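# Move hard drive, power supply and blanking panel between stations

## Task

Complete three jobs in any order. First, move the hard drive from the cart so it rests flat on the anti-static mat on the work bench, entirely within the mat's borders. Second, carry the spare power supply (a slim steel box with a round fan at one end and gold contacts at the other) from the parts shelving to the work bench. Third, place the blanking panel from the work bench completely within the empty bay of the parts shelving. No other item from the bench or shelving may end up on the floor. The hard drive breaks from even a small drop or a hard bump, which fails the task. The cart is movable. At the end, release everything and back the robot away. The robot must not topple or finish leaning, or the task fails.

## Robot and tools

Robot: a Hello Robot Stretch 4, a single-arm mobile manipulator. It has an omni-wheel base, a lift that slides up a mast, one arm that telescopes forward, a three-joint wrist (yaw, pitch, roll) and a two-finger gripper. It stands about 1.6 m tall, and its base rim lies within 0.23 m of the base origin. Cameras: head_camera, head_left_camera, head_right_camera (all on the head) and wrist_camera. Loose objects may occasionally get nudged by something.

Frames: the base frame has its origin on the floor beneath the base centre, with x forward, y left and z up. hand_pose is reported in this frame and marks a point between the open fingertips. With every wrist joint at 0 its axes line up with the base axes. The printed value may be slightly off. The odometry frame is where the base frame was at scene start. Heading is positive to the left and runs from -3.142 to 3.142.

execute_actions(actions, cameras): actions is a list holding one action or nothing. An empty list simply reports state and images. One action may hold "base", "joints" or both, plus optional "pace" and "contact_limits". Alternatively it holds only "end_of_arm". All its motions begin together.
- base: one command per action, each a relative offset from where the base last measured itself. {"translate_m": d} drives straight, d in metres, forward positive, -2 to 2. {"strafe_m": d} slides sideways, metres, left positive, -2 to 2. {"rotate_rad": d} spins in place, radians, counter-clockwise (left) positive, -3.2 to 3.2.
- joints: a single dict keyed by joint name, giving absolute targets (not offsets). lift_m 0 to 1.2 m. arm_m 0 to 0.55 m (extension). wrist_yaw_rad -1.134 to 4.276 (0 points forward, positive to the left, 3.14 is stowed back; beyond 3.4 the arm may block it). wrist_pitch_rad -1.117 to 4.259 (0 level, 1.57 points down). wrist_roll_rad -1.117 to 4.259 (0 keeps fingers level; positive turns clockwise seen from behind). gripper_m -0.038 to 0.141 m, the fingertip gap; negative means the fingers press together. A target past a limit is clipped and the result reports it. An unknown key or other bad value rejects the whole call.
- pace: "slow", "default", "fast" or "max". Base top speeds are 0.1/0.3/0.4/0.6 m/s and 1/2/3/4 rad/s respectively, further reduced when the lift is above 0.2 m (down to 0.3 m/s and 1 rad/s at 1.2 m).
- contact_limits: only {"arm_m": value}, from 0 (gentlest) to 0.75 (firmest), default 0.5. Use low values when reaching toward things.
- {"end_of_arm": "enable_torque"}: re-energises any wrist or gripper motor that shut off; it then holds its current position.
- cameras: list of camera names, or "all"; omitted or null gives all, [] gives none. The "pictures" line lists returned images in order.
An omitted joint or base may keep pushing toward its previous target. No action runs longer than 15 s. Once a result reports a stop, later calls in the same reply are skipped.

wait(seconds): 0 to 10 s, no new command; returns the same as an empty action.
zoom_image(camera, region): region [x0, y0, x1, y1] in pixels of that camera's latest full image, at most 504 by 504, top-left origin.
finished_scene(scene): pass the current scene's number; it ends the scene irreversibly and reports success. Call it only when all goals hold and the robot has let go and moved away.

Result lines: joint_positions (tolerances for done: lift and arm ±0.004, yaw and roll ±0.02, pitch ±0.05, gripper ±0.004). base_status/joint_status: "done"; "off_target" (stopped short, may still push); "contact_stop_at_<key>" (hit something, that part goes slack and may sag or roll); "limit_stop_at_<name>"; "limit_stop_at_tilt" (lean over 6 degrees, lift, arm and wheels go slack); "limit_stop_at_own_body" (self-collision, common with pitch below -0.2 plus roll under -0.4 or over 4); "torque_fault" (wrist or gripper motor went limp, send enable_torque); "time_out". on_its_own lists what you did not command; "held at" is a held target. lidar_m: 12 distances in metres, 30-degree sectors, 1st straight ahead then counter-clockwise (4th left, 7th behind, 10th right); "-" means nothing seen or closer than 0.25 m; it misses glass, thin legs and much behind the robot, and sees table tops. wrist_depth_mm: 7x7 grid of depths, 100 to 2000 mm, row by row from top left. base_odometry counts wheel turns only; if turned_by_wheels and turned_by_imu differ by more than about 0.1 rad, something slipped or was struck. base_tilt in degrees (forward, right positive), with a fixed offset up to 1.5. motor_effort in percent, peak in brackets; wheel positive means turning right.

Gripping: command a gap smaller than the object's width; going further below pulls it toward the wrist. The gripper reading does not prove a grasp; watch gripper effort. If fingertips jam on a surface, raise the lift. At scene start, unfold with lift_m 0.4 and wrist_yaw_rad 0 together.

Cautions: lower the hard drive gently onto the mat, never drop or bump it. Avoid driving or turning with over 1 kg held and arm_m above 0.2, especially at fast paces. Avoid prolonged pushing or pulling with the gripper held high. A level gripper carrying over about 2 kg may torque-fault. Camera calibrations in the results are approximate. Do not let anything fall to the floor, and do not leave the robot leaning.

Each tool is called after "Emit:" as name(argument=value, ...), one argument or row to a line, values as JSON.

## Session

Emit:
execute_actions(
  actions=[],
)

Scene clock: 0.00 s.
base_odometry: x=+0.000 y=+0.000 heading=+0.000 (m, m, rad; odometry frame)
turned_by_wheels: +0.000 (rad since the last result)
turned_by_imu: +0.000 (rad since the last result)
base_tilt: forward=-0.3 right=-0.1 (deg)
lidar_m: 1.74 2.42 1.17 1.28 1.92 1.96 1.71 1.33 0.94 0.99 2.11 1.98
base_status: not commanded
joint_positions: lift_m=+0.237 arm_m=+0.001 wrist_yaw_rad=+3.227 wrist_pitch_rad=+0.012 wrist_roll_rad=+0.019 gripper_m=+0.057
joint_status: not commanded
motor_effort: lift_m=+19 arm_m=+0 wrist_yaw_rad=-1 wrist_pitch_rad=-6 wrist_roll_rad=-1 gripper_m=-4 wheel_0=+0 wheel_1=+0 wheel_2=+0 (%)
hand_pose: x=-0.1232 y=+0.0624 z=+0.4112 quat_wxyz=(-0.043, -0.007, +0.009, +0.999) (m; base frame)
wrist_depth_mm: - 138 165 - - - - / - - 136 - - - - / - 104 134 - - - - / - 115 134 - - - - / 162 137 1708 - - - - / 204 1430 211 1863 219 1756 1708 / 207 1138 1060 654 1042 1098 1118
pictures: head_camera, head_left_camera, head_right_camera, wrist_camera
camera_calibration (this result's frames):
wrist_camera: T_world_to_cam=[[-0.118994, 0.992777, -0.0153044, -0.0582777], [-0.0179804, -0.017566, -0.999684, 0.473692], [-0.992732, -0.118682, 0.0199407, 0.102621], [0, 0, 0, 1]] pos_world=[0.103457, 0.0783567, 0.470604]
Images, in order (width x height): head_camera 420x560, head_left_camera 420x672, head_right_camera 420x672, wrist_camera 616x392.

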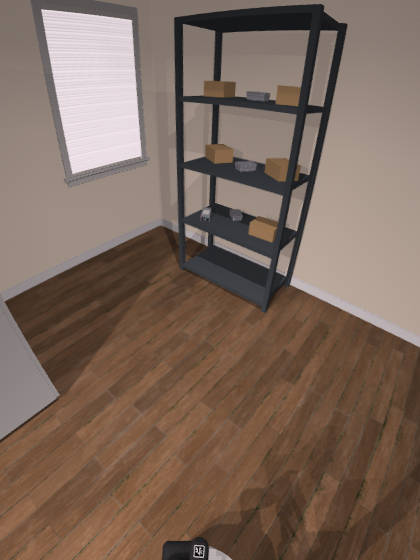

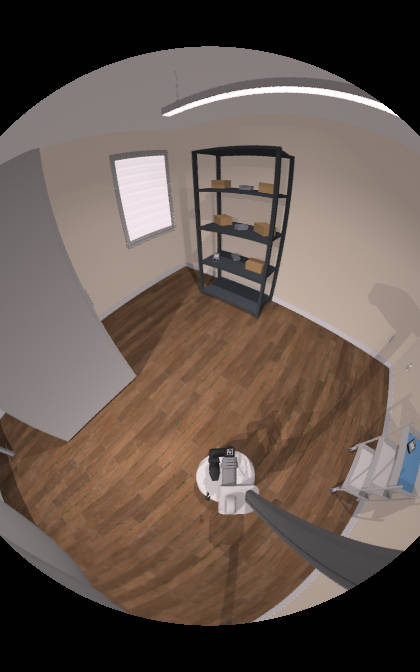

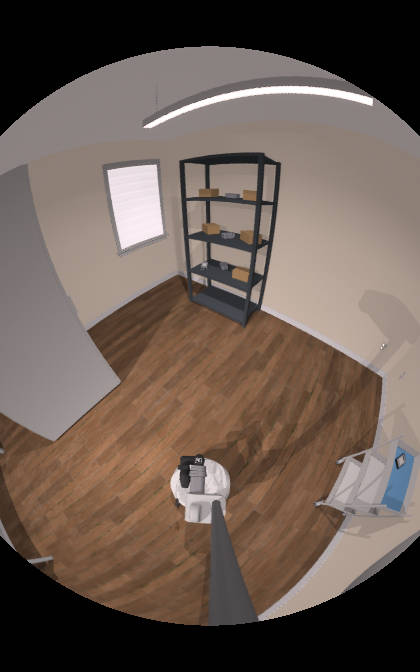

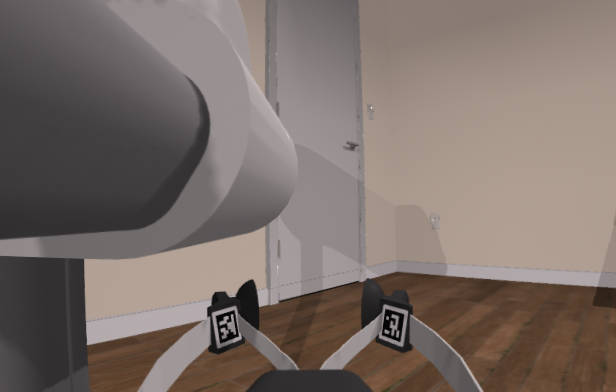

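Emit:
execute_actions(
  actions=[
    {"base":{"rotate_rad":-1.45},"joints":{"lift_m":1.1,"wrist_yaw_rad":0,"wrist_pitch_rad":1.57,"gripper_m":0.14}},
  ],
  cameras=["head_camera","head_left_camera"],
)

Scene clock: 10.53 s.
base_odometry: x=+0.000 y=+0.000 heading=-1.450 (m, m, rad; odometry frame)
turned_by_wheels: -1.450 (rad since the last result)
turned_by_imu: -1.439 (rad since the last result)
base_tilt: forward=-0.4 right=-0.2 (deg)
lidar_m: 1.05 2.06 1.74 1.84 1.20 1.20 1.38 1.89 2.65 1.57 1.30 0.96
base_status: done
joint_positions: lift_m=+1.100 arm_m=+0.001 wrist_yaw_rad=+0.000 wrist_pitch_rad=+1.570 wrist_roll_rad=+0.019 gripper_m=+0.140
joint_status: all done
motor_effort: lift_m=+23(25) arm_m=+0(0) wrist_yaw_rad=-2(8) wrist_pitch_rad=+1(4) wrist_roll_rad=-1(1) gripper_m=+1(5) wheel_0=+1(4) wheel_1=+1(6) wheel_2=+1(7) (%)
hand_pose: x=+0.1720 y=-0.0874 z=+0.9894 quat_wxyz=(+0.707, +0.007, +0.707, -0.007) (m; base frame)
wrist_depth_mm: 1281 1255 1281 1255 1229 1255 1229 / 1255 1255 1281 1255 1229 1229 1229 / 1255 1255 1229 1229 1229 1255 1229 / 1255 1255 1229 1229 1205 1229 1205 / 1229 1229 1205 1008 1229 1229 1205 / 1205 1205 991 1008 1205 1182 1205 / 1229 1205 1205 152 1182 1182 1182
pictures: head_camera, head_left_camera
Images, in order (width x height): head_camera 420x560, head_left_camera 420x672.

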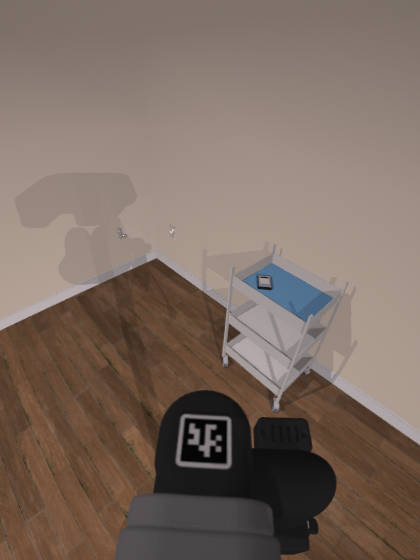

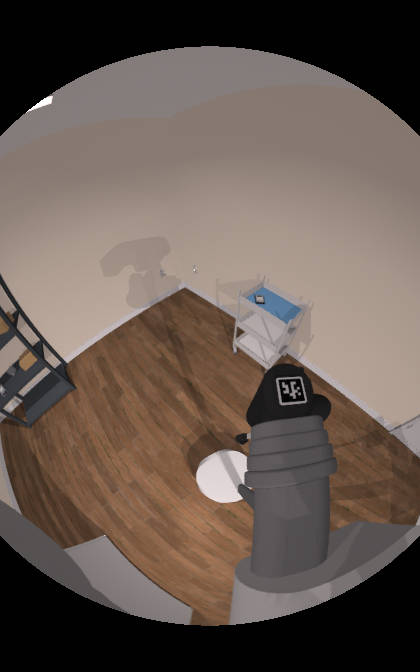

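Emit:
execute_actions(
  actions=[
    {"base":{"rotate_rad":-0.73}},
  ],
  cameras=[],
)

Emit:
execute_actions(
  actions=[
    {"base":{"strafe_m":0.7}},
  ],
  cameras=[],
)

Emit:
execute_actions(
  actions=[
    {"base":{"translate_m":0.45},"joints":{"arm_m":0.3}},
  ],
  cameras=["wrist_camera","head_left_camera"],
)

Scene clock: 25.73 s.
base_odometry: x=+0.000 y=+0.000 heading=-2.180 (m, m, rad; odometry frame)
turned_by_wheels: -0.730 (rad since the last result)
turned_by_imu: -0.725 (rad since the last result)
base_tilt: forward=-0.4 right=-0.1 (deg)
lidar_m: 1.17 0.96 1.95 2.07 1.75 2.51 1.20 1.24 1.94 1.90 1.79 1.35
base_status: done
joint_positions: lift_m=+1.100 arm_m=+0.001 wrist_yaw_rad=+0.000 wrist_pitch_rad=+1.570 wrist_roll_rad=+0.019 gripper_m=+0.140
joint_status: not commanded
motor_effort: lift_m=+22(23) arm_m=+0(0) wrist_yaw_rad=-3(3) wrist_pitch_rad=+0(0) wrist_roll_rad=+0(1) gripper_m=+1(3) wheel_0=+1(5) wheel_1=+1(5) wheel_2=+0(5) (%)
hand_pose: x=+0.1720 y=-0.0874 z=+0.9895 quat_wxyz=(+0.707, +0.007, +0.707, -0.007) (m; base frame)
wrist_depth_mm: 1281 1281 1255 1255 1255 1229 1229 / 1281 1229 1229 1255 1229 1255 1229 / 1255 1281 1255 1255 1229 1229 1205 / 1255 1229 1229 1229 1229 1229 1229 / 1205 1205 1229 1008 1205 1205 1229 / 1229 1229 1008 991 1205 1182 1205 / 1205 1205 1182 152 1205 1182 1205
pictures: none
No camera images: the call's "cameras" was empty. Leave "cameras" out to get every camera's image.

Scene clock: 29.40 s.
base_odometry: x=+0.574 y=-0.400 heading=-2.180 (m, m, rad; odometry frame)
turned_by_wheels: +0.000 (rad since the last result)
turned_by_imu: -0.003 (rad since the last result)
base_tilt: forward=-0.3 right=-0.1 (deg)
lidar_m: 0.93 1.40 1.42 1.36 1.14 1.35 1.88 1.29 1.72 2.60 1.84 0.97
base_status: done
joint_positions: lift_m=+1.100 arm_m=+0.001 wrist_yaw_rad=+0.000 wrist_pitch_rad=+1.570 wrist_roll_rad=+0.019 gripper_m=+0.140
joint_status: not commanded
motor_effort: lift_m=+23(23) arm_m=+0(0) wrist_yaw_rad=-3(2) wrist_pitch_rad=+0(1) wrist_roll_rad=-1(1) gripper_m=+3(1) wheel_0=+0(8) wheel_1=-1(7) wheel_2=+1(0) (%)
hand_pose: x=+0.1720 y=-0.0874 z=+0.9895 quat_wxyz=(+0.707, +0.007, +0.707, -0.007) (m; base frame)
wrist_depth_mm: 1255 1281 1255 1255 1255 1255 1255 / 1255 1255 1255 1255 1255 1229 1229 / 1255 1229 1229 1255 1229 1229 1229 / 1229 1229 1229 1229 1229 1229 1229 / 1205 1229 1205 1008 1229 1229 1182 / 1229 1205 991 991 1205 1182 1182 / 1182 1182 1182 152 1182 1205 1205
pictures: none
No camera images: the call's "cameras" was empty. Leave "cameras" out to get every camera's image.

Scene clock: 32.47 s.
base_odometry: x=+0.317 y=-0.770 heading=-2.180 (m, m, rad; odometry frame)
turned_by_wheels: +0.000 (rad since the last result)
turned_by_imu: +0.001 (rad since the last result)
base_tilt: forward=-0.3 right=-0.2 (deg)
lidar_m: 0.46 0.94 1.34 1.34 1.46 1.45 1.93 1.72 2.69 3.13 1.24 0.49
base_status: done
joint_positions: lift_m=+1.100 arm_m=+0.298 wrist_yaw_rad=+0.000 wrist_pitch_rad=+1.570 wrist_roll_rad=+0.019 gripper_m=+0.140
joint_status: all done
motor_effort: lift_m=+23(23) arm_m=+8(8) wrist_yaw_rad=-2(2) wrist_pitch_rad=+1(0) wrist_roll_rad=+0(1) gripper_m=-2(3) wheel_0=+0(5) wheel_1=+0(5) wheel_2=+0(9) (%)
hand_pose: x=+0.4696 y=-0.0874 z=+0.9895 quat_wxyz=(+0.707, +0.007, +0.707, -0.007) (m; base frame)
wrist_depth_mm: 778 788 715 559 559 559 759 / 1078 1098 946 559 554 554 946 / 1255 1229 559 539 554 554 1229 / 1255 1255 554 549 549 549 1229 / 1205 1229 1229 1182 1229 1205 1205 / 1205 1205 1229 1205 1205 1205 1205 / 1229 1182 1060 152 1205 1182 1205
pictures: head_left_camera, wrist_camera
camera_calibration (this result's frames):
wrist_camera: T_world_to_cam=[[-0.0147215, -0.999323, -0.0337153, -0.0350604], [-0.999346, 0.0158189, -0.0325162, 0.56658], [0.0330275, 0.0332146, -0.998902, 1.20148], [0, 0, 0, 1]] pos_world=[0.526011, -0.0839061, 1.2174]
Images, in order (width x height): head_left_camera 420x672, wrist_camera 616x392.

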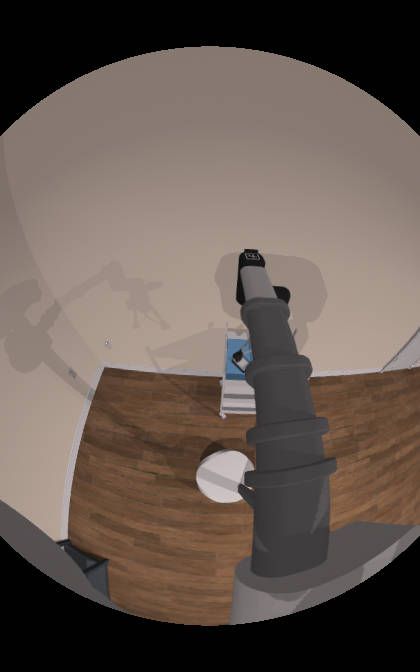

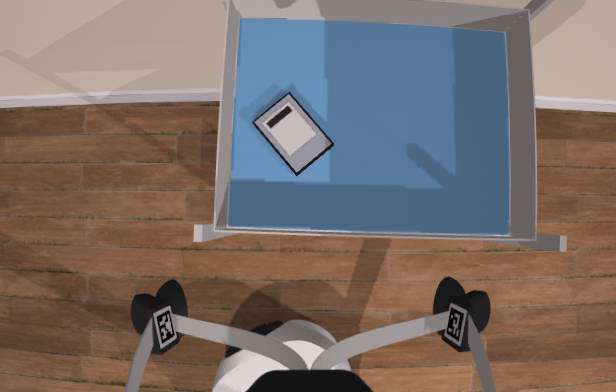

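Emit:
execute_actions(
  actions=[
    {"base":{"strafe_m":0.042},"joints":{"wrist_roll_rad":-0.68,"arm_m":0.463,"gripper_m":0.1,"lift_m":0.85}},
  ],
  cameras=["wrist_camera"],
)

Scene clock: 46.03 s.
base_odometry: x=+0.351 y=-0.794 heading=-2.180 (m, m, rad; odometry frame)
turned_by_wheels: +0.000 (rad since the last result)
turned_by_imu: -0.001 (rad since the last result)
base_tilt: forward=-0.3 right=-0.2 (deg)
lidar_m: 0.47 0.93 1.32 1.31 1.37 1.41 2.11 1.72 2.71 3.05 1.25 0.49
base_status: done
joint_positions: lift_m=+0.850 arm_m=+0.461 wrist_yaw_rad=+0.000 wrist_pitch_rad=+1.570 wrist_roll_rad=-0.680 gripper_m=+0.100
joint_status: all done
motor_effort: lift_m=+16(20) arm_m=+9(9) wrist_yaw_rad=-1(3) wrist_pitch_rad=+0(0) wrist_roll_rad=-1(5) gripper_m=+1(4) wheel_0=+2(8) wheel_1=-1(6) wheel_2=+0(0) (%)
hand_pose: x=+0.6326 y=-0.0874 z=+0.7400 quat_wxyz=(+0.667, -0.236, +0.666, +0.236) (m; base frame)
wrist_depth_mm: 991 991 991 654 290 322 289 / 991 991 991 891 303 276 330 / 976 976 976 303 301 301 260 / 976 960 976 298 300 298 298 / 960 976 297 281 294 296 296 / 946 960 222 279 278 293 294 / 891 239 291 149 291 291 291
pictures: wrist_camera
camera_calibration (this result's frames):
wrist_camera: T_world_to_cam=[[0.631676, -0.77452, -0.0332346, -0.43066], [-0.775222, -0.630867, -0.0322149, 0.522766], [0.0039845, 0.0461136, -0.998928, 0.966473], [0, 0, 0, 1]] pos_world=[0.673446, -0.0483268, 0.967966]
Images, in order (width x height): wrist_camera 616x392.

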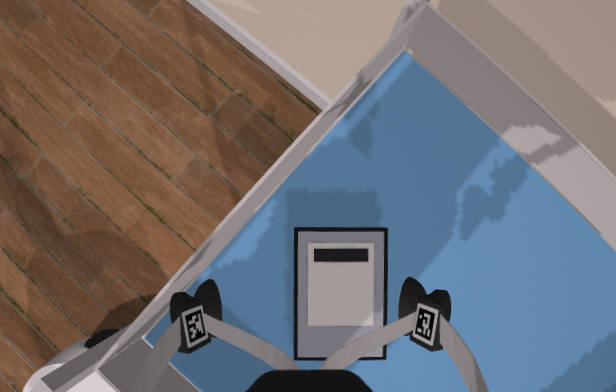

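Emit:
execute_actions(
  actions=[
    {"base":{"strafe_m":-0.017},"joints":{"arm_m":0.475},"pace":"slow"},
  ],
  cameras=[],
)

Emit:
execute_actions(
  actions=[
    {"joints":{"lift_m":0.797},"pace":"slow"},
  ],
  cameras=["wrist_camera"],
)

Scene clock: 57.73 s.
base_odometry: x=+0.337 y=-0.784 heading=-2.180 (m, m, rad; odometry frame)
turned_by_wheels: +0.000 (rad since the last result)
turned_by_imu: +0.000 (rad since the last result)
base_tilt: forward=-0.4 right=-0.2 (deg)
lidar_m: 0.47 0.94 1.34 1.32 1.41 1.39 2.04 1.71 2.69 3.01 1.23 0.49
base_status: done
joint_positions: lift_m=+0.850 arm_m=+0.473 wrist_yaw_rad=+0.000 wrist_pitch_rad=+1.570 wrist_roll_rad=-0.680 gripper_m=+0.100
joint_status: all done
motor_effort: lift_m=+16(15) arm_m=+9(10) wrist_yaw_rad=-2(0) wrist_pitch_rad=+0(0) wrist_roll_rad=-2(1) gripper_m=+0(3) wheel_0=+2(5) wheel_1=-1(2) wheel_2=+0(1) (%)
hand_pose: x=+0.6445 y=-0.0874 z=+0.7400 quat_wxyz=(+0.667, -0.236, +0.666, +0.236) (m; base frame)
wrist_depth_mm: 991 991 976 621 266 317 - / 991 991 976 732 303 291 315 / 991 991 991 300 301 300 265 / 960 976 300 300 298 298 296 / 960 976 297 281 297 297 296 / 960 294 223 279 278 293 293 / 235 267 291 149 290 291 291
pictures: none
No camera images: the call's "cameras" was empty. Leave "cameras" out to get every camera's image.

Scene clock: 59.03 s.
base_odometry: x=+0.337 y=-0.784 heading=-2.180 (m, m, rad; odometry frame)
turned_by_wheels: +0.000 (rad since the last result)
turned_by_imu: +0.000 (rad since the last result)
base_tilt: forward=-0.4 right=-0.1 (deg)
lidar_m: 0.47 0.94 1.32 1.33 1.40 1.40 2.02 1.72 2.74 3.03 1.23 0.51
base_status: not commanded
joint_positions: lift_m=+0.797 arm_m=+0.473 wrist_yaw_rad=+0.000 wrist_pitch_rad=+1.570 wrist_roll_rad=-0.680 gripper_m=+0.100
joint_status: all done
motor_effort: lift_m=+15(16) arm_m=+9(9) wrist_yaw_rad=-1(2) wrist_pitch_rad=+0(0) wrist_roll_rad=-1(2) gripper_m=+0(1) wheel_0=+2(2) wheel_1=-1(1) wheel_2=+0(0) (%)
hand_pose: x=+0.6445 y=-0.0874 z=+0.6870 quat_wxyz=(+0.667, -0.236, +0.666, +0.236) (m; base frame)
wrist_depth_mm: 946 946 946 597 251 206 - / 931 946 931 246 250 242 204 / 931 931 931 248 247 247 238 / 917 917 245 246 246 245 245 / 917 244 244 229 243 243 243 / 917 242 223 227 226 242 241 / 211 240 240 149 240 239 -
pictures: wrist_camera
camera_calibration (this result's frames):
wrist_camera: T_world_to_cam=[[0.631676, -0.77452, -0.0332347, -0.439989], [-0.775222, -0.630866, -0.0322147, 0.530347], [0.00398428, 0.0461136, -0.998928, 0.913496], [0, 0, 0, 1]] pos_world=[0.685428, -0.0483269, 0.914979]
Images, in order (width x height): wrist_camera 616x392.

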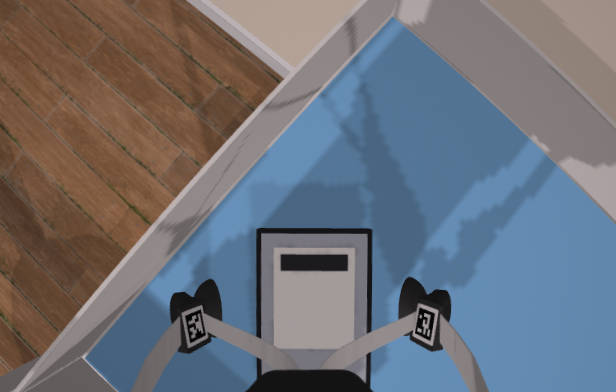

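Emit:
execute_actions(
  actions=[
    {"joints":{"gripper_m":0.03},"pace":"slow"},
  ],
  cameras=[],
)

Emit:
execute_actions(
  actions=[
    {"joints":{"lift_m":0.84},"pace":"slow"},
  ],
  cameras=["wrist_camera"],
)

Scene clock: 71.47 s.
base_odometry: x=+0.337 y=-0.784 heading=-2.180 (m, m, rad; odometry frame)
turned_by_wheels: +0.000 (rad since the last result)
turned_by_imu: -0.001 (rad since the last result)
base_tilt: forward=-0.4 right=-0.2 (deg)
lidar_m: 0.49 0.94 1.33 1.33 1.41 1.38 2.03 1.72 2.73 3.02 1.25 0.49
base_status: not commanded
joint_positions: lift_m=+0.797 arm_m=+0.473 wrist_yaw_rad=+0.000 wrist_pitch_rad=+1.570 wrist_roll_rad=-0.680 gripper_m=+0.030
joint_status: all done
motor_effort: lift_m=+16(16) arm_m=+8(9) wrist_yaw_rad=-2(2) wrist_pitch_rad=+2(2) wrist_roll_rad=-1(1) gripper_m=-20(20) wheel_0=+2(2) wheel_1=-1(1) wheel_2=-1(0) (%)
hand_pose: x=+0.6447 y=-0.0874 z=+0.6870 quat_wxyz=(+0.667, -0.236, +0.666, +0.236) (m; base frame)
wrist_depth_mm: 946 931 931 603 250 207 - / 931 931 931 246 248 243 203 / 931 917 931 247 247 246 238 / 931 917 245 245 245 245 244 / 917 244 243 224 242 242 243 / 904 241 206 223 209 241 240 / 210 239 240 220 239 239 -
pictures: none
No camera images: the call's "cameras" was empty. Leave "cameras" out to get every camera's image.

Scene clock: 72.67 s.
base_odometry: x=+0.337 y=-0.784 heading=-2.180 (m, m, rad; odometry frame)
turned_by_wheels: +0.000 (rad since the last result)
turned_by_imu: +0.000 (rad since the last result)
base_tilt: forward=-0.2 right=-0.1 (deg)
lidar_m: 0.47 0.93 1.32 1.32 1.40 1.42 2.04 1.73 2.69 3.00 1.25 0.49
base_status: not commanded
joint_positions: lift_m=+0.840 arm_m=+0.473 wrist_yaw_rad=+0.000 wrist_pitch_rad=+1.570 wrist_roll_rad=-0.680 gripper_m=+0.030
joint_status: all done
motor_effort: lift_m=+24(23) arm_m=+8(8) wrist_yaw_rad=-4(2) wrist_pitch_rad=+2(2) wrist_roll_rad=-1(1) gripper_m=-23(21) wheel_0=+2(1) wheel_1=-1(1) wheel_2=+0(0) (%)
hand_pose: x=+0.6447 y=-0.0874 z=+0.7293 quat_wxyz=(+0.667, -0.236, +0.666, +0.236) (m; base frame)
wrist_depth_mm: 991 991 976 615 259 304 - / 976 976 991 293 291 254 314 / 976 976 960 289 290 289 247 / 960 960 289 287 287 286 286 / 946 946 286 224 285 285 285 / 931 285 207 223 209 283 282 / 230 248 281 221 279 279 279
pictures: wrist_camera
camera_calibration (this result's frames):
wrist_camera: T_world_to_cam=[[0.63169, -0.77452, -0.032959, -0.4389], [-0.775208, -0.630866, -0.0325531, 0.532077], [0.00442035, 0.0461136, -0.998926, 0.955454], [0, 0, 0, 1]] pos_world=[0.685496, -0.0483269, 0.957284]
Images, in order (width x height): wrist_camera 616x392.

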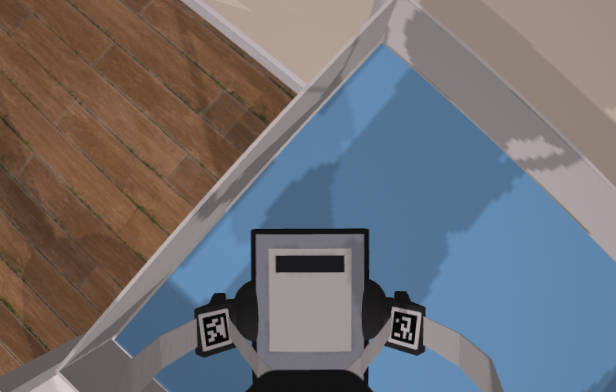

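Emit:
execute_actions(
  actions=[
    {"joints":{"lift_m":1.15},"pace":"slow"},
  ],
  cameras=[],
)

Emit:
execute_actions(
  actions=[
    {"joints":{"arm_m":0.1,"wrist_roll_rad":0},"base":{"translate_m":-0.2},"pace":"slow"},
  ],
  cameras=[],
)

Emit:
execute_actions(
  actions=[
    {"base":{"rotate_rad":-1.57},"pace":"slow"},
  ],
  cameras=["head_camera","head_left_camera","head_right_camera"],
)

Scene clock: 84.07 s.
base_odometry: x=+0.337 y=-0.784 heading=-2.180 (m, m, rad; odometry frame)
turned_by_wheels: +0.000 (rad since the last result)
turned_by_imu: -0.001 (rad since the last result)
base_tilt: forward=-0.3 right=-0.1 (deg)
lidar_m: 0.47 0.94 1.33 1.34 1.42 1.40 2.05 1.73 2.70 3.04 1.22 0.49
base_status: not commanded
joint_positions: lift_m=+1.150 arm_m=+0.473 wrist_yaw_rad=+0.000 wrist_pitch_rad=+1.570 wrist_roll_rad=-0.680 gripper_m=+0.030
joint_status: all done
motor_effort: lift_m=+24(24) arm_m=+8(9) wrist_yaw_rad=-2(4) wrist_pitch_rad=+1(1) wrist_roll_rad=-2(2) gripper_m=-18(22) wheel_0=+2(2) wheel_1=-1(1) wheel_2=+0(0) (%)
hand_pose: x=+0.6447 y=-0.0874 z=+1.0393 quat_wxyz=(+0.667, -0.236, +0.666, +0.236) (m; base frame)
wrist_depth_mm: 1308 1308 1060 621 427 327 - / 1308 1308 1308 878 549 387 314 / 1281 1281 1308 1281 661 488 379 / 1308 1281 1255 603 597 615 466 / 1255 1281 1255 224 591 591 621 / 1281 1255 207 222 209 585 569 / 1229 1025 1025 221 585 530 1255
pictures: none
No camera images: the call's "cameras" was empty. Leave "cameras" out to get every camera's image.

Scene clock: 89.10 s.
base_odometry: x=+0.452 y=-0.620 heading=-2.180 (m, m, rad; odometry frame)
turned_by_wheels: +0.000 (rad since the last result)
turned_by_imu: -0.001 (rad since the last result)
base_tilt: forward=-0.3 right=-0.2 (deg)
lidar_m: 0.69 1.14 1.38 1.36 1.28 1.30 2.02 1.51 2.07 2.66 1.53 0.71
base_status: done
joint_positions: lift_m=+1.150 arm_m=+0.102 wrist_yaw_rad=+0.000 wrist_pitch_rad=+1.570 wrist_roll_rad=+0.000 gripper_m=+0.030
joint_status: all done
motor_effort: lift_m=+24(24) arm_m=-9(10) wrist_yaw_rad=-3(2) wrist_pitch_rad=+0(1) wrist_roll_rad=+0(6) gripper_m=-23(21) wheel_0=-1(4) wheel_1=-1(6) wheel_2=+1(5) (%)
hand_pose: x=+0.2727 y=-0.0874 z=+1.0393 quat_wxyz=(+0.707, +0.000, +0.707, +0.000) (m; base frame)
wrist_depth_mm: 1336 1308 1308 891 891 1308 1308 / 1308 1308 1308 1160 1160 1281 1281 / 1281 1308 1281 1281 1281 1308 1281 / 1281 1281 1281 1281 1281 1281 1255 / 1281 1281 1281 224 1255 1281 1255 / 1255 1281 206 221 209 1255 1255 / 1255 1281 1042 221 1255 1255 1205
pictures: none
No camera images: the call's "cameras" was empty. Leave "cameras" out to get every camera's image.

Scene clock: 91.97 s.
base_odometry: x=+0.452 y=-0.620 heading=+2.533 (m, m, rad; odometry frame)
turned_by_wheels: -1.570 (rad since the last result)
turned_by_imu: -1.558 (rad since the last result)
base_tilt: forward=-0.2 right=-0.2 (deg)
lidar_m: 2.66 1.53 0.70 0.68 1.16 1.41 1.37 1.26 1.28 1.96 1.52 2.08
base_status: done
joint_positions: lift_m=+1.150 arm_m=+0.102 wrist_yaw_rad=+0.000 wrist_pitch_rad=+1.570 wrist_roll_rad=+0.000 gripper_m=+0.030
joint_status: not commanded
motor_effort: lift_m=+24(24) arm_m=-9(9) wrist_yaw_rad=-1(2) wrist_pitch_rad=+1(0) wrist_roll_rad=+1(0) gripper_m=-19(19) wheel_0=+1(5) wheel_1=+1(5) wheel_2=+0(4) (%)
hand_pose: x=+0.2727 y=-0.0874 z=+1.0394 quat_wxyz=(+0.707, +0.000, +0.707, +0.000) (m; base frame)
wrist_depth_mm: 1336 1281 1308 1308 1308 1308 1281 / 1308 1308 1281 1308 1281 1308 1281 / 1308 1281 1308 1281 1281 1308 1281 / 1160 1281 1281 1281 1281 1281 1281 / 1160 1281 1255 224 1255 1255 1255 / 1138 1255 206 222 209 1229 1229 / 1255 1255 1025 221 1255 1255 1229
pictures: head_camera, head_left_camera, head_right_camera
Images, in order (width x height): head_camera 420x560, head_left_camera 420x672, head_right_camera 420x672.

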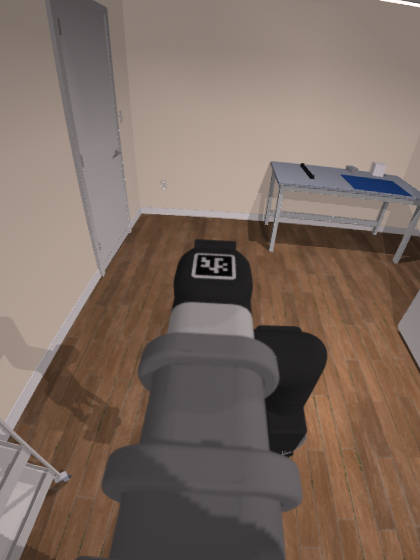

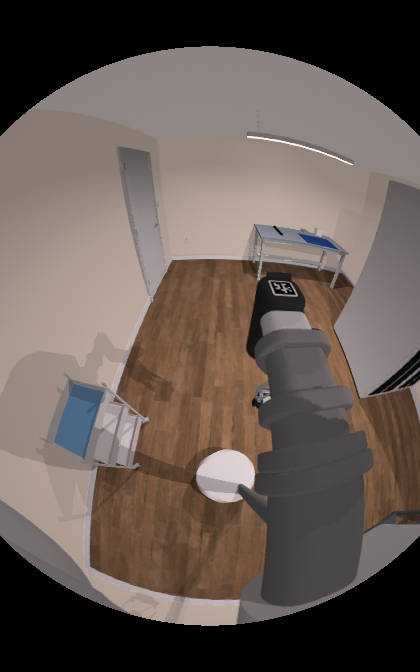

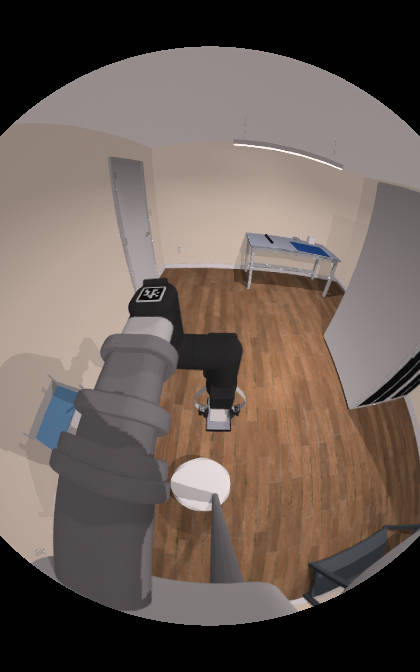

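Emit:
execute_actions(
  actions=[
    {"base":{"translate_m":1.95}},
  ],
  cameras=[],
)

Emit:
execute_actions(
  actions=[
    {"base":{"strafe_m":-1.3},"joints":{"lift_m":1.2}},
  ],
  cameras=["head_left_camera","head_right_camera"],
)

Scene clock: 109.73 s.
base_odometry: x=-1.149 y=+0.494 heading=+2.534 (m, m, rad; odometry frame)
turned_by_wheels: +0.000 (rad since the last result)
turned_by_imu: +0.007 (rad since the last result)
base_tilt: forward=-0.4 right=-0.2 (deg)
lidar_m: 1.42 1.38 1.05 1.01 1.11 1.56 3.34 2.99 1.51 1.52 0.92 0.87
base_status: done
joint_positions: lift_m=+1.150 arm_m=+0.102 wrist_yaw_rad=+0.000 wrist_pitch_rad=+1.570 wrist_roll_rad=+0.000 gripper_m=+0.030
joint_status: not commanded
motor_effort: lift_m=+23(24) arm_m=-8(9) wrist_yaw_rad=-2(0) wrist_pitch_rad=+0(1) wrist_roll_rad=+0(0) gripper_m=-23(23) wheel_0=+1(4) wheel_1=-1(6) wheel_2=+2(10) (%)
hand_pose: x=+0.2727 y=-0.0874 z=+1.0394 quat_wxyz=(+0.707, +0.000, +0.707, +0.000) (m; base frame)
wrist_depth_mm: 1336 1308 1308 1308 1308 1308 778 / 1308 1308 1281 1281 1281 1281 1281 / 1308 1281 1308 1308 1281 1281 1281 / 1281 1281 1255 1281 1281 1255 1281 / 1255 1281 1255 224 1255 1281 1255 / 1255 1281 206 223 209 1255 1255 / 1255 1255 1042 221 1255 1229 1255
pictures: none
No camera images: the call's "cameras" was empty. Leave "cameras" out to get every camera's image.

Scene clock: 115.40 s.
base_odometry: x=-0.406 y=+1.561 heading=+2.534 (m, m, rad; odometry frame)
turned_by_wheels: +0.000 (rad since the last result)
turned_by_imu: +0.006 (rad since the last result)
base_tilt: forward=-0.3 right=-0.2 (deg)
lidar_m: 0.60 0.62 0.94 2.31 2.45 3.46 0.67 0.42 0.54 1.40 0.83 0.62
base_status: done
joint_positions: lift_m=+1.199 arm_m=+0.102 wrist_yaw_rad=+0.000 wrist_pitch_rad=+1.570 wrist_roll_rad=+0.000 gripper_m=+0.030
joint_status: all done
joint sent to its limit — the command would take lift_m past its upper limit, so that joint was sent only as far as its limit.
motor_effort: lift_m=+23(25) arm_m=-9(8) wrist_yaw_rad=-2(2) wrist_pitch_rad=+0(0) wrist_roll_rad=+1(1) gripper_m=-22(20) wheel_0=-1(7) wheel_1=+2(8) wheel_2=+1(1) (%)
hand_pose: x=+0.2727 y=-0.0874 z=+1.0884 quat_wxyz=(+0.707, +0.000, +0.707, +0.000) (m; base frame)
wrist_depth_mm: 1366 1366 960 569 569 564 559 / 1336 1366 1336 1336 1366 1336 960 / 1336 1336 1366 1336 1336 1336 1336 / 1336 1336 1336 1336 1308 1308 1336 / 1336 1336 1336 224 1336 1308 1308 / 1308 1336 206 222 209 1308 1281 / 1308 1308 1078 221 1308 1281 1308
pictures: head_left_camera, head_right_camera
Images, in order (width x height): head_left_camera 420x672, head_right_camera 420x672.

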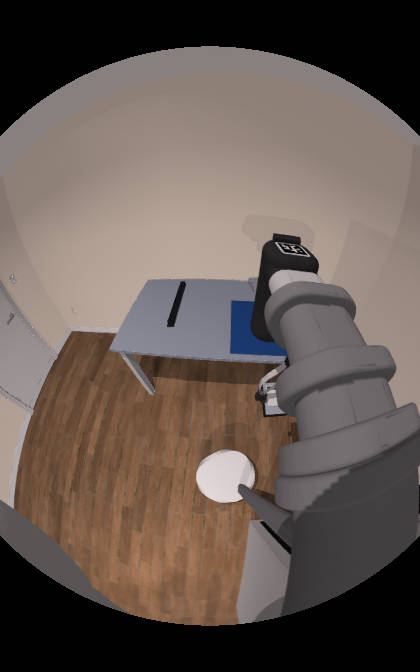

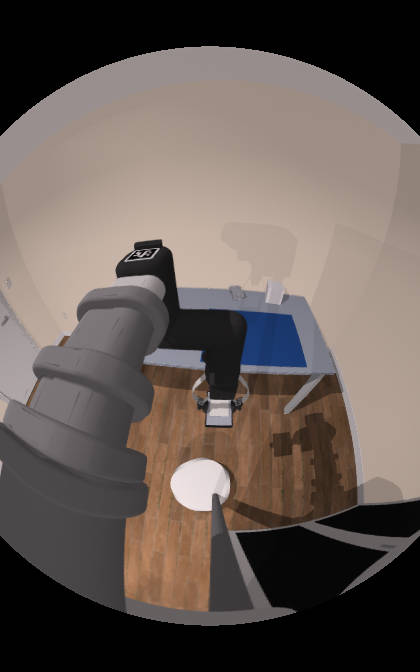

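Emit:
execute_actions(
  actions=[
    {"base":{"translate_m":0.2},"pace":"slow"},
  ],
  cameras=[],
)

Emit:
execute_actions(
  actions=[
    {"base":{"strafe_m":-0.15},"joints":{"arm_m":0.5,"lift_m":1.0},"pace":"slow"},
  ],
  cameras=["wrist_camera"],
)

Scene clock: 124.83 s.
base_odometry: x=-0.570 y=+1.675 heading=+2.534 (m, m, rad; odometry frame)
turned_by_wheels: +0.000 (rad since the last result)
turned_by_imu: +0.000 (rad since the last result)
base_tilt: forward=-0.3 right=-0.1 (deg)
lidar_m: 0.39 0.43 0.60 2.30 2.46 2.91 0.74 0.61 0.86 1.40 0.54 0.41
base_status: done
joint_positions: lift_m=+1.199 arm_m=+0.102 wrist_yaw_rad=+0.000 wrist_pitch_rad=+1.570 wrist_roll_rad=+0.000 gripper_m=+0.030
joint_status: not commanded
motor_effort: lift_m=+23(23) arm_m=-8(9) wrist_yaw_rad=-1(3) wrist_pitch_rad=+0(0) wrist_roll_rad=+0(0) gripper_m=-17(22) wheel_0=+2(3) wheel_1=+0(2) wheel_2=-1(5) (%)
hand_pose: x=+0.2727 y=-0.0874 z=+1.0884 quat_wxyz=(+0.707, +0.000, +0.707, +0.000) (m; base frame)
wrist_depth_mm: 569 569 569 564 559 564 559 / 564 564 564 564 559 559 559 / 559 559 559 559 554 554 554 / 1336 1336 1308 1308 1336 1308 1336 / 1336 1308 1308 224 1308 1308 1308 / 1336 1308 206 223 209 1281 1281 / 1281 1281 1078 221 1308 1281 1281
pictures: none
No camera images: the call's "cameras" was empty. Leave "cameras" out to get every camera's image.

Scene clock: 130.10 s.
base_odometry: x=-0.485 y=+1.798 heading=+2.534 (m, m, rad; odometry frame)
turned_by_wheels: +0.000 (rad since the last result)
turned_by_imu: +0.001 (rad since the last result)
base_tilt: forward=-0.3 right=-0.2 (deg)
lidar_m: 0.39 0.42 0.62 2.44 2.62 3.67 0.58 0.60 0.87 1.26 0.54 0.39
base_status: done
joint_positions: lift_m=+1.000 arm_m=+0.498 wrist_yaw_rad=+0.000 wrist_pitch_rad=+1.570 wrist_roll_rad=+0.000 gripper_m=+0.030
joint_status: all done
motor_effort: lift_m=+16(22) arm_m=+8(12) wrist_yaw_rad=-2(0) wrist_pitch_rad=+0(0) wrist_roll_rad=+1(0) gripper_m=-21(20) wheel_0=+2(5) wheel_1=+0(6) wheel_2=+1(1) (%)
hand_pose: x=+0.6696 y=-0.0874 z=+0.8900 quat_wxyz=(+0.707, +0.000, +0.707, +0.000) (m; base frame)
wrist_depth_mm: 362 359 357 357 357 359 355 / 359 357 353 353 355 353 353 / 357 351 353 351 351 349 347 / 351 349 351 349 347 347 345 / 349 347 347 224 345 345 345 / 347 345 206 222 209 342 342 / 345 343 340 220 342 340 340
pictures: wrist_camera
camera_calibration (this result's frames):
wrist_camera: T_world_to_cam=[[0.00479725, -0.999421, -0.0336987, -0.048563], [-0.999468, -0.00370506, -0.0323986, 0.761406], [0.032255, 0.0338362, -0.998907, 1.09609], [0, 0, 0, 1]] pos_world=[0.725879, -0.0828015, 1.11793]
Images, in order (width x height): wrist_camera 616x392.

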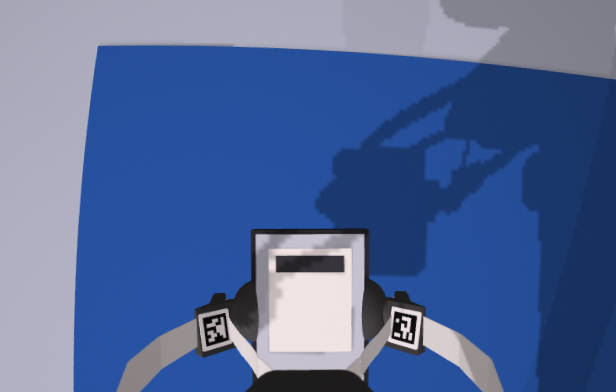

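Emit:
execute_actions(
  actions=[
    {"joints":{"arm_m":0.53,"lift_m":0.92},"pace":"slow"},
  ],
  cameras=[],
)

Emit:
execute_actions(
  actions=[
    {"joints":{"lift_m":0.901},"pace":"slow"},
  ],
  cameras=["wrist_camera"],
)

Scene clock: 140.87 s.
base_odometry: x=-0.485 y=+1.798 heading=+2.534 (m, m, rad; odometry frame)
turned_by_wheels: +0.000 (rad since the last result)
turned_by_imu: +0.000 (rad since the last result)
base_tilt: forward=-0.3 right=-0.2 (deg)
lidar_m: 0.38 0.42 0.61 2.44 2.63 3.69 0.60 0.62 0.88 1.25 0.53 0.38
base_status: not commanded
joint_positions: lift_m=+0.920 arm_m=+0.528 wrist_yaw_rad=+0.000 wrist_pitch_rad=+1.570 wrist_roll_rad=+0.000 gripper_m=+0.030
joint_status: all done
motor_effort: lift_m=+16(15) arm_m=+9(11) wrist_yaw_rad=-2(1) wrist_pitch_rad=+0(0) wrist_roll_rad=+0(0) gripper_m=-19(19) wheel_0=+2(2) wheel_1=+0(0) wheel_2=+0(1) (%)
hand_pose: x=+0.6995 y=-0.0874 z=+0.8100 quat_wxyz=(+0.707, +0.000, +0.707, +0.000) (m; base frame)
wrist_depth_mm: 277 276 277 276 276 274 276 / 274 274 273 272 272 271 272 / 273 272 271 270 270 270 268 / 271 270 270 270 267 266 267 / 268 267 267 224 266 265 265 / 266 266 206 223 209 263 263 / 264 263 263 220 262 262 -
pictures: none
No camera images: the call's "cameras" was empty. Leave "cameras" out to get every camera's image.

Scene clock: 141.77 s.
base_odometry: x=-0.485 y=+1.798 heading=+2.534 (m, m, rad; odometry frame)
turned_by_wheels: +0.000 (rad since the last result)
turned_by_imu: +0.000 (rad since the last result)
base_tilt: forward=-0.3 right=-0.3 (deg)
lidar_m: 0.38 0.42 0.60 2.43 2.63 3.69 0.58 0.62 0.89 1.26 0.54 0.40
base_status: not commanded
joint_positions: lift_m=+0.901 arm_m=+0.528 wrist_yaw_rad=+0.000 wrist_pitch_rad=+1.570 wrist_roll_rad=+0.000 gripper_m=+0.030
joint_status: all done
motor_effort: lift_m=+16(16) arm_m=+9(9) wrist_yaw_rad=-2(0) wrist_pitch_rad=+0(0) wrist_roll_rad=+0(0) gripper_m=-20(24) wheel_0=+2(2) wheel_1=+0(0) wheel_2=+0(0) (%)
hand_pose: x=+0.6995 y=-0.0874 z=+0.7910 quat_wxyz=(+0.707, +0.000, +0.707, +0.000) (m; base frame)
wrist_depth_mm: 257 256 255 255 255 256 - / 255 255 254 253 253 252 251 / 253 252 251 251 251 250 249 / 250 251 251 249 249 248 247 / 248 248 248 224 247 247 246 / 247 248 206 223 209 245 244 / 245 244 244 220 242 243 -
pictures: wrist_camera
camera_calibration (this result's frames):
wrist_camera: T_world_to_cam=[[0.00479742, -0.999421, -0.0336987, -0.0520434], [-0.999468, -0.00370522, -0.0323986, 0.788181], [0.0322549, 0.0338362, -0.998907, 0.996232], [0, 0, 0, 1]] pos_world=[0.755878, -0.0828015, 1.01892]
Images, in order (width x height): wrist_camera 616x392.

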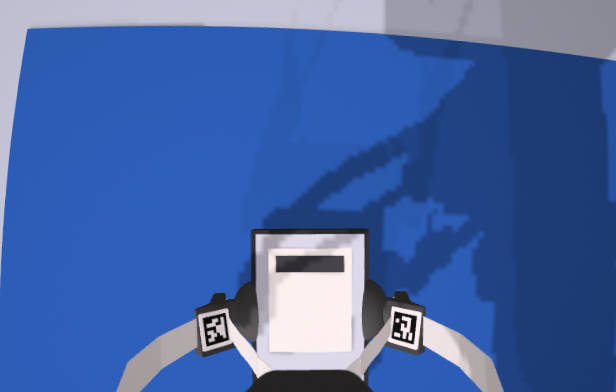

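Emit:
execute_actions(
  actions=[
    {"joints":{"lift_m":0.896},"pace":"slow"},
  ],
  cameras=[],
)

Emit:
execute_actions(
  actions=[
    {"joints":{"gripper_m":0.1},"pace":"slow"},
  ],
  cameras=[],
)

Emit:
execute_actions(
  actions=[
    {"joints":{"lift_m":1.1}},
  ],
  cameras=["wrist_camera"],
)

Emit:
execute_actions(
  actions=[
    {"base":{"strafe_m":0.75}},
  ],
  cameras=["wrist_camera","head_left_camera"],
)

Scene clock: 149.80 s.
base_odometry: x=-0.485 y=+1.798 heading=+2.534 (m, m, rad; odometry frame)
turned_by_wheels: +0.000 (rad since the last result)
turned_by_imu: +0.000 (rad since the last result)
base_tilt: forward=-0.4 right=-0.2 (deg)
lidar_m: 0.38 0.44 0.63 2.45 2.62 3.67 0.57 0.59 0.87 1.27 0.53 0.40
base_status: not commanded
joint_positions: lift_m=+0.896 arm_m=+0.528 wrist_yaw_rad=+0.000 wrist_pitch_rad=+1.570 wrist_roll_rad=+0.000 gripper_m=+0.030
joint_status: all done
motor_effort: lift_m=+16(16) arm_m=+8(9) wrist_yaw_rad=-2(2) wrist_pitch_rad=+0(0) wrist_roll_rad=+0(1) gripper_m=-22(21) wheel_0=+2(2) wheel_1=+0(0) wheel_2=+0(0) (%)
hand_pose: x=+0.6996 y=-0.0874 z=+0.7860 quat_wxyz=(+0.707, +0.000, +0.707, +0.000) (m; base frame)
wrist_depth_mm: 252 251 251 249 250 250 - / 250 250 249 248 248 247 247 / 247 248 246 247 246 246 245 / 245 246 245 244 244 243 242 / 243 244 242 224 242 241 241 / 242 242 206 223 209 240 239 / 241 240 238 221 237 237 -
pictures: none
No camera images: the call's "cameras" was empty. Leave "cameras" out to get every camera's image.

Scene clock: 152.63 s.
base_odometry: x=-0.485 y=+1.798 heading=+2.534 (m, m, rad; odometry frame)
turned_by_wheels: +0.000 (rad since the last result)
turned_by_imu: +0.000 (rad since the last result)
base_tilt: forward=-0.3 right=-0.2 (deg)
lidar_m: 0.37 0.44 0.61 2.46 2.64 3.68 0.58 0.61 0.89 1.26 0.53 0.38
base_status: not commanded
joint_positions: lift_m=+0.896 arm_m=+0.528 wrist_yaw_rad=+0.000 wrist_pitch_rad=+1.571 wrist_roll_rad=+0.000 gripper_m=+0.100
joint_status: all done
motor_effort: lift_m=+16(16) arm_m=+9(9) wrist_yaw_rad=-2(2) wrist_pitch_rad=-2(2) wrist_roll_rad=+1(0) gripper_m=-3(18) wheel_0=+2(2) wheel_1=+0(0) wheel_2=+0(0) (%)
hand_pose: x=+0.6994 y=-0.0874 z=+0.7860 quat_wxyz=(+0.707, +0.000, +0.707, +0.000) (m; base frame)
wrist_depth_mm: 251 252 252 251 251 251 - / 250 250 249 249 249 248 247 / 248 248 247 247 246 246 245 / 246 246 246 246 245 244 243 / 245 243 244 228 243 242 241 / 242 242 223 226 225 240 240 / 240 241 239 149 238 238 -
pictures: none
No camera images: the call's "cameras" was empty. Leave "cameras" out to get every camera's image.

Scene clock: 154.57 s.
base_odometry: x=-0.485 y=+1.798 heading=+2.534 (m, m, rad; odometry frame)
turned_by_wheels: +0.000 (rad since the last result)
turned_by_imu: +0.000 (rad since the last result)
base_tilt: forward=-0.4 right=-0.2 (deg)
lidar_m: 0.37 0.38 0.61 2.44 2.62 3.67 0.60 0.60 0.86 1.26 0.52 0.40
base_status: not commanded
joint_positions: lift_m=+1.100 arm_m=+0.528 wrist_yaw_rad=+0.000 wrist_pitch_rad=+1.570 wrist_roll_rad=+0.000 gripper_m=+0.100
joint_status: all done
motor_effort: lift_m=+23(24) arm_m=+9(9) wrist_yaw_rad=-3(2) wrist_pitch_rad=-1(1) wrist_roll_rad=+0(0) gripper_m=-3(1) wheel_0=+2(2) wheel_1=+0(0) wheel_2=+0(0) (%)
hand_pose: x=+0.6994 y=-0.0874 z=+0.9894 quat_wxyz=(+0.707, +0.000, +0.707, +0.000) (m; base frame)
wrist_depth_mm: 466 466 462 462 462 459 445 / 462 459 462 459 455 459 455 / 459 459 455 452 452 452 452 / 455 455 452 449 449 449 449 / 452 445 449 430 445 445 442 / 445 445 222 442 442 439 439 / 445 442 439 149 439 439 436
pictures: wrist_camera
camera_calibration (this result's frames):
wrist_camera: T_world_to_cam=[[0.00478231, -0.999421, -0.0337008, -0.0453432], [-0.999483, -0.0037052, -0.0319514, 0.794056], [0.031808, 0.0338362, -0.998921, 1.19478], [0, 0, 0, 1]] pos_world=[0.755858, -0.0828015, 1.21733]
Images, in order (width x height): wrist_camera 616x392.

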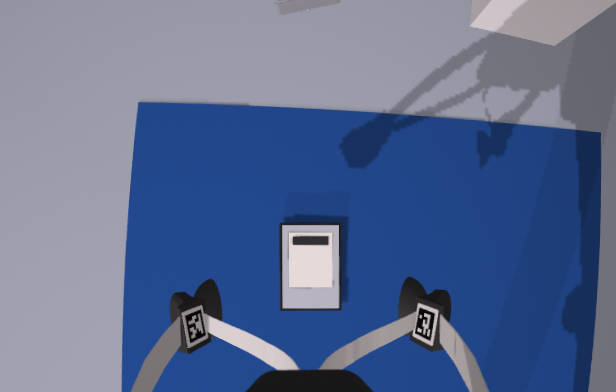

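Scene clock: 158.40 s.
base_odometry: x=-0.913 y=+1.183 heading=+2.534 (m, m, rad; odometry frame)
turned_by_wheels: +0.000 (rad since the last result)
turned_by_imu: -0.005 (rad since the last result)
base_tilt: forward=-0.2 right=-0.2 (deg)
lidar_m: 0.42 0.47 1.74 1.66 1.83 2.20 3.60 1.10 0.97 2.02 0.58 0.45
base_status: done
joint_positions: lift_m=+1.100 arm_m=+0.528 wrist_yaw_rad=+0.000 wrist_pitch_rad=+1.570 wrist_roll_rad=+0.000 gripper_m=+0.100
joint_status: not commanded
motor_effort: lift_m=+23(23) arm_m=+9(8) wrist_yaw_rad=-2(2) wrist_pitch_rad=-1(1) wrist_roll_rad=+0(0) gripper_m=+1(0) wheel_0=+0(9) wheel_1=-2(10) wheel_2=-1(2) (%)
hand_pose: x=+0.6995 y=-0.0874 z=+0.9895 quat_wxyz=(+0.707, +0.000, +0.707, +0.000) (m; base frame)
wrist_depth_mm: 991 931 466 462 462 459 459 / 1255 1229 455 455 459 459 459 / 1255 1229 452 455 452 455 455 / 1229 1229 452 452 452 449 449 / 1205 1205 449 449 449 449 445 / 1205 1205 222 449 445 442 442 / 1205 1205 439 148 442 439 439
pictures: head_left_camera, wrist_camera
camera_calibration (this result's frames):
wrist_camera: T_world_to_cam=[[0.00478623, -0.999421, -0.0337003, -0.0453448], [-0.999479, -0.00370528, -0.0320652, 0.794218], [0.0319218, 0.0338362, -0.998917, 1.19475], [0, 0, 0, 1]] pos_world=[0.755883, -0.0828015, 1.21739]
Images, in order (width x height): head_left_camera 420x672, wrist_camera 616x392.

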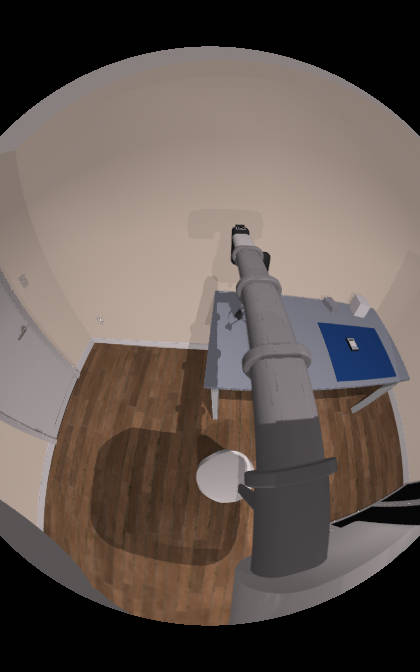

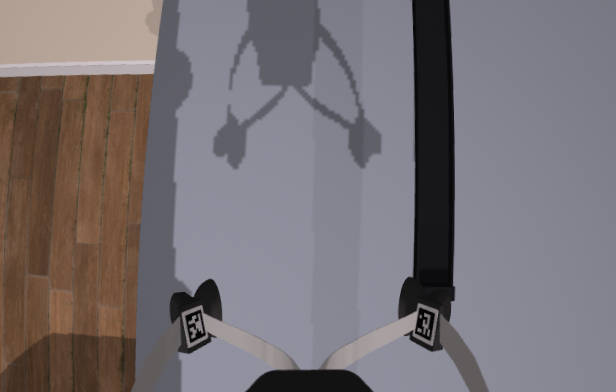

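Emit:
execute_actions(
  actions=[
    {"base":{"strafe_m":-0.147},"joints":{"arm_m":0.55}},
  ],
  cameras=[],
)

Emit:
execute_actions(
  actions=[
    {"base":{"translate_m":0.1},"joints":{"lift_m":0.91},"pace":"slow"},
  ],
  cameras=["wrist_camera"],
)

Scene clock: 168.10 s.
base_odometry: x=-0.829 y=+1.303 heading=+2.534 (m, m, rad; odometry frame)
turned_by_wheels: +0.000 (rad since the last result)
turned_by_imu: +0.001 (rad since the last result)
base_tilt: forward=-0.3 right=-0.1 (deg)
lidar_m: 0.40 0.46 1.80 1.82 1.96 2.31 3.61 0.91 0.87 1.86 0.58 0.44
base_status: done
joint_positions: lift_m=+1.100 arm_m=+0.548 wrist_yaw_rad=+0.000 wrist_pitch_rad=+1.570 wrist_roll_rad=+0.000 gripper_m=+0.100
joint_status: all done
motor_effort: lift_m=+22(22) arm_m=+9(7) wrist_yaw_rad=-3(2) wrist_pitch_rad=-1(1) wrist_roll_rad=+1(1) gripper_m=-4(0) wheel_0=+1(7) wheel_1=+2(6) wheel_2=+0(2) (%)
hand_pose: x=+0.7195 y=-0.0874 z=+0.9895 quat_wxyz=(+0.707, +0.000, +0.707, +0.000) (m; base frame)
wrist_depth_mm: 668 466 466 462 459 459 459 / 466 462 459 459 455 459 459 / 459 455 459 452 455 452 452 / 455 452 455 449 452 449 449 / 455 449 449 449 445 442 445 / 449 449 223 442 442 442 442 / 442 442 442 149 439 439 436
pictures: none
No camera images: the call's "cameras" was empty. Leave "cameras" out to get every camera's image.

Scene clock: 170.40 s.
base_odometry: x=-0.911 y=+1.360 heading=+2.534 (m, m, rad; odometry frame)
turned_by_wheels: +0.000 (rad since the last result)
turned_by_imu: +0.000 (rad since the last result)
base_tilt: forward=-0.3 right=-0.2 (deg)
lidar_m: 0.32 0.36 1.63 1.81 1.97 2.38 3.69 0.94 1.00 1.11 0.44 0.33
base_status: done
joint_positions: lift_m=+0.910 arm_m=+0.548 wrist_yaw_rad=+0.000 wrist_pitch_rad=+1.570 wrist_roll_rad=+0.000 gripper_m=+0.100
joint_status: all done
motor_effort: lift_m=+15(22) arm_m=+8(9) wrist_yaw_rad=+0(2) wrist_pitch_rad=-1(1) wrist_roll_rad=+0(0) gripper_m=+0(1) wheel_0=+1(5) wheel_1=+0(3) wheel_2=+1(3) (%)
hand_pose: x=+0.7195 y=-0.0874 z=+0.8001 quat_wxyz=(+0.707, +0.000, +0.707, +0.000) (m; base frame)
wrist_depth_mm: 270 270 268 264 266 266 266 / 266 266 265 263 265 264 264 / 264 264 263 262 263 262 262 / 263 263 260 258 260 260 259 / 260 259 259 257 257 257 257 / 259 258 222 254 256 255 255 / 257 255 255 149 253 254 -
pictures: wrist_camera
camera_calibration (this result's frames):
wrist_camera: T_world_to_cam=[[0.00478851, -0.999421, -0.0336999, -0.051826], [-0.999476, -0.00370463, -0.0321521, 0.808234], [0.0320086, 0.0338362, -0.998915, 1.00484], [0, 0, 0, 1]] pos_world=[0.775895, -0.0828016, 1.02799]
Images, in order (width x height): wrist_camera 616x392.

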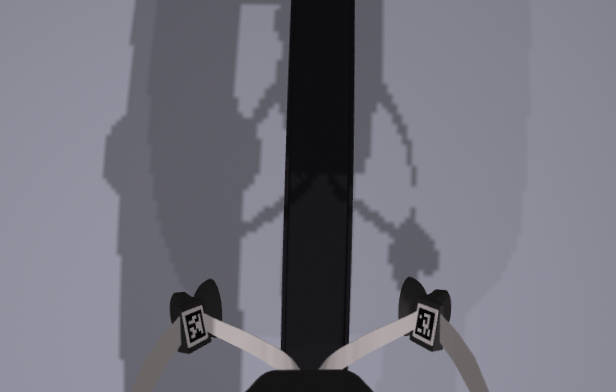

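Emit:
execute_actions(
  actions=[
    {"joints":{"lift_m":0.894},"pace":"slow"},
  ],
  cameras=[],
)

Emit:
execute_actions(
  actions=[
    {"joints":{"gripper_m":0.008},"pace":"slow"},
  ],
  cameras=[],
)

Emit:
execute_actions(
  actions=[
    {"joints":{"lift_m":1.0},"pace":"slow"},
  ],
  cameras=["wrist_camera"],
)

Scene clock: 178.70 s.
base_odometry: x=-0.911 y=+1.360 heading=+2.534 (m, m, rad; odometry frame)
turned_by_wheels: +0.000 (rad since the last result)
turned_by_imu: +0.000 (rad since the last result)
base_tilt: forward=-0.3 right=-0.2 (deg)
lidar_m: 0.32 0.35 1.65 1.82 1.98 2.39 3.70 0.94 0.97 1.10 0.45 0.33
base_status: not commanded
joint_positions: lift_m=+0.894 arm_m=+0.548 wrist_yaw_rad=+0.000 wrist_pitch_rad=+1.570 wrist_roll_rad=+0.000 gripper_m=+0.100
joint_status: all done
motor_effort: lift_m=+15(15) arm_m=+8(9) wrist_yaw_rad=+0(1) wrist_pitch_rad=-1(1) wrist_roll_rad=+0(1) gripper_m=-1(1) wheel_0=+1(1) wheel_1=+0(0) wheel_2=+1(1) (%)
hand_pose: x=+0.7195 y=-0.0874 z=+0.7840 quat_wxyz=(+0.707, +0.000, +0.707, +0.000) (m; base frame)
wrist_depth_mm: 253 251 250 249 250 249 - / 251 249 249 246 249 248 248 / 248 248 247 245 246 246 246 / 246 247 246 242 244 243 243 / 244 244 243 240 242 242 242 / 242 242 222 239 240 240 240 / 241 239 240 149 238 238 -
pictures: none
No camera images: the call's "cameras" was empty. Leave "cameras" out to get every camera's image.

Scene clock: 182.20 s.
base_odometry: x=-0.911 y=+1.360 heading=+2.534 (m, m, rad; odometry frame)
turned_by_wheels: +0.000 (rad since the last result)
turned_by_imu: +0.000 (rad since the last result)
base_tilt: forward=-0.4 right=-0.2 (deg)
lidar_m: 0.32 0.36 1.64 1.81 1.97 2.37 3.71 0.92 0.98 1.12 0.46 0.33
base_status: not commanded
joint_positions: lift_m=+0.894 arm_m=+0.548 wrist_yaw_rad=+0.000 wrist_pitch_rad=+1.570 wrist_roll_rad=+0.000 gripper_m=+0.008
joint_status: all done
motor_effort: lift_m=+15(15) arm_m=+9(9) wrist_yaw_rad=-3(2) wrist_pitch_rad=+0(1) wrist_roll_rad=+1(0) gripper_m=-17(19) wheel_0=+1(1) wheel_1=+0(0) wheel_2=+1(1) (%)
hand_pose: x=+0.7195 y=-0.0874 z=+0.7840 quat_wxyz=(+0.707, +0.000, +0.707, +0.000) (m; base frame)
wrist_depth_mm: 251 251 251 246 249 249 - / 250 249 249 243 248 247 248 / 249 248 247 240 246 245 245 / 246 245 245 237 244 244 243 / 244 244 243 236 242 242 241 / 242 242 242 233 206 240 240 / 241 240 240 231 238 237 -
pictures: none
No camera images: the call's "cameras" was empty. Leave "cameras" out to get every camera's image.

Scene clock: 183.93 s.
base_odometry: x=-0.911 y=+1.360 heading=+2.534 (m, m, rad; odometry frame)
turned_by_wheels: +0.000 (rad since the last result)
turned_by_imu: +0.000 (rad since the last result)
base_tilt: forward=-0.3 right=-0.2 (deg)
lidar_m: 0.32 0.34 1.66 1.84 1.98 2.38 3.70 0.92 0.98 1.12 0.43 0.33
base_status: not commanded
joint_positions: lift_m=+1.000 arm_m=+0.548 wrist_yaw_rad=+0.000 wrist_pitch_rad=+1.570 wrist_roll_rad=+0.000 gripper_m=+0.008
joint_status: all done
motor_effort: lift_m=+24(24) arm_m=+9(9) wrist_yaw_rad=-2(2) wrist_pitch_rad=-1(1) wrist_roll_rad=+0(0) gripper_m=-16(20) wheel_0=+1(1) wheel_1=+0(0) wheel_2=+1(1) (%)
hand_pose: x=+0.7195 y=-0.0874 z=+0.8894 quat_wxyz=(+0.707, +0.000, +0.707, +0.000) (m; base frame)
wrist_depth_mm: 359 362 362 246 357 355 355 / 357 357 355 243 357 355 355 / 353 355 351 241 351 351 353 / 351 351 351 238 351 347 349 / 349 351 349 236 347 347 347 / 347 345 345 233 206 343 343 / 345 343 343 230 342 342 342
pictures: wrist_camera
camera_calibration (this result's frames):
wrist_camera: T_world_to_cam=[[0.00474106, -0.999421, -0.0336999, -0.0487819], [-0.999476, -0.00365717, -0.032152, 0.811114], [0.0320101, 0.0338347, -0.998915, 1.09405], [0, 0, 0, 1]] pos_world=[0.775899, -0.0828042, 1.1173]
Images, in order (width x height): wrist_camera 616x392.

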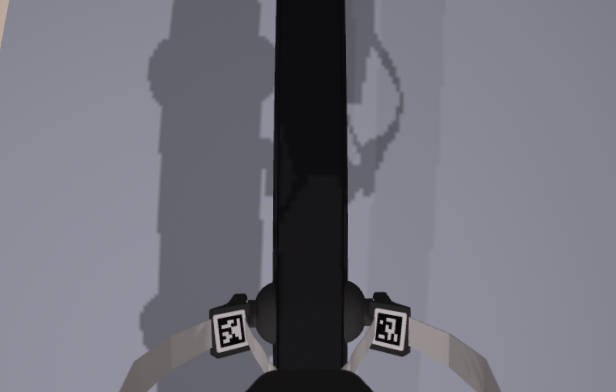

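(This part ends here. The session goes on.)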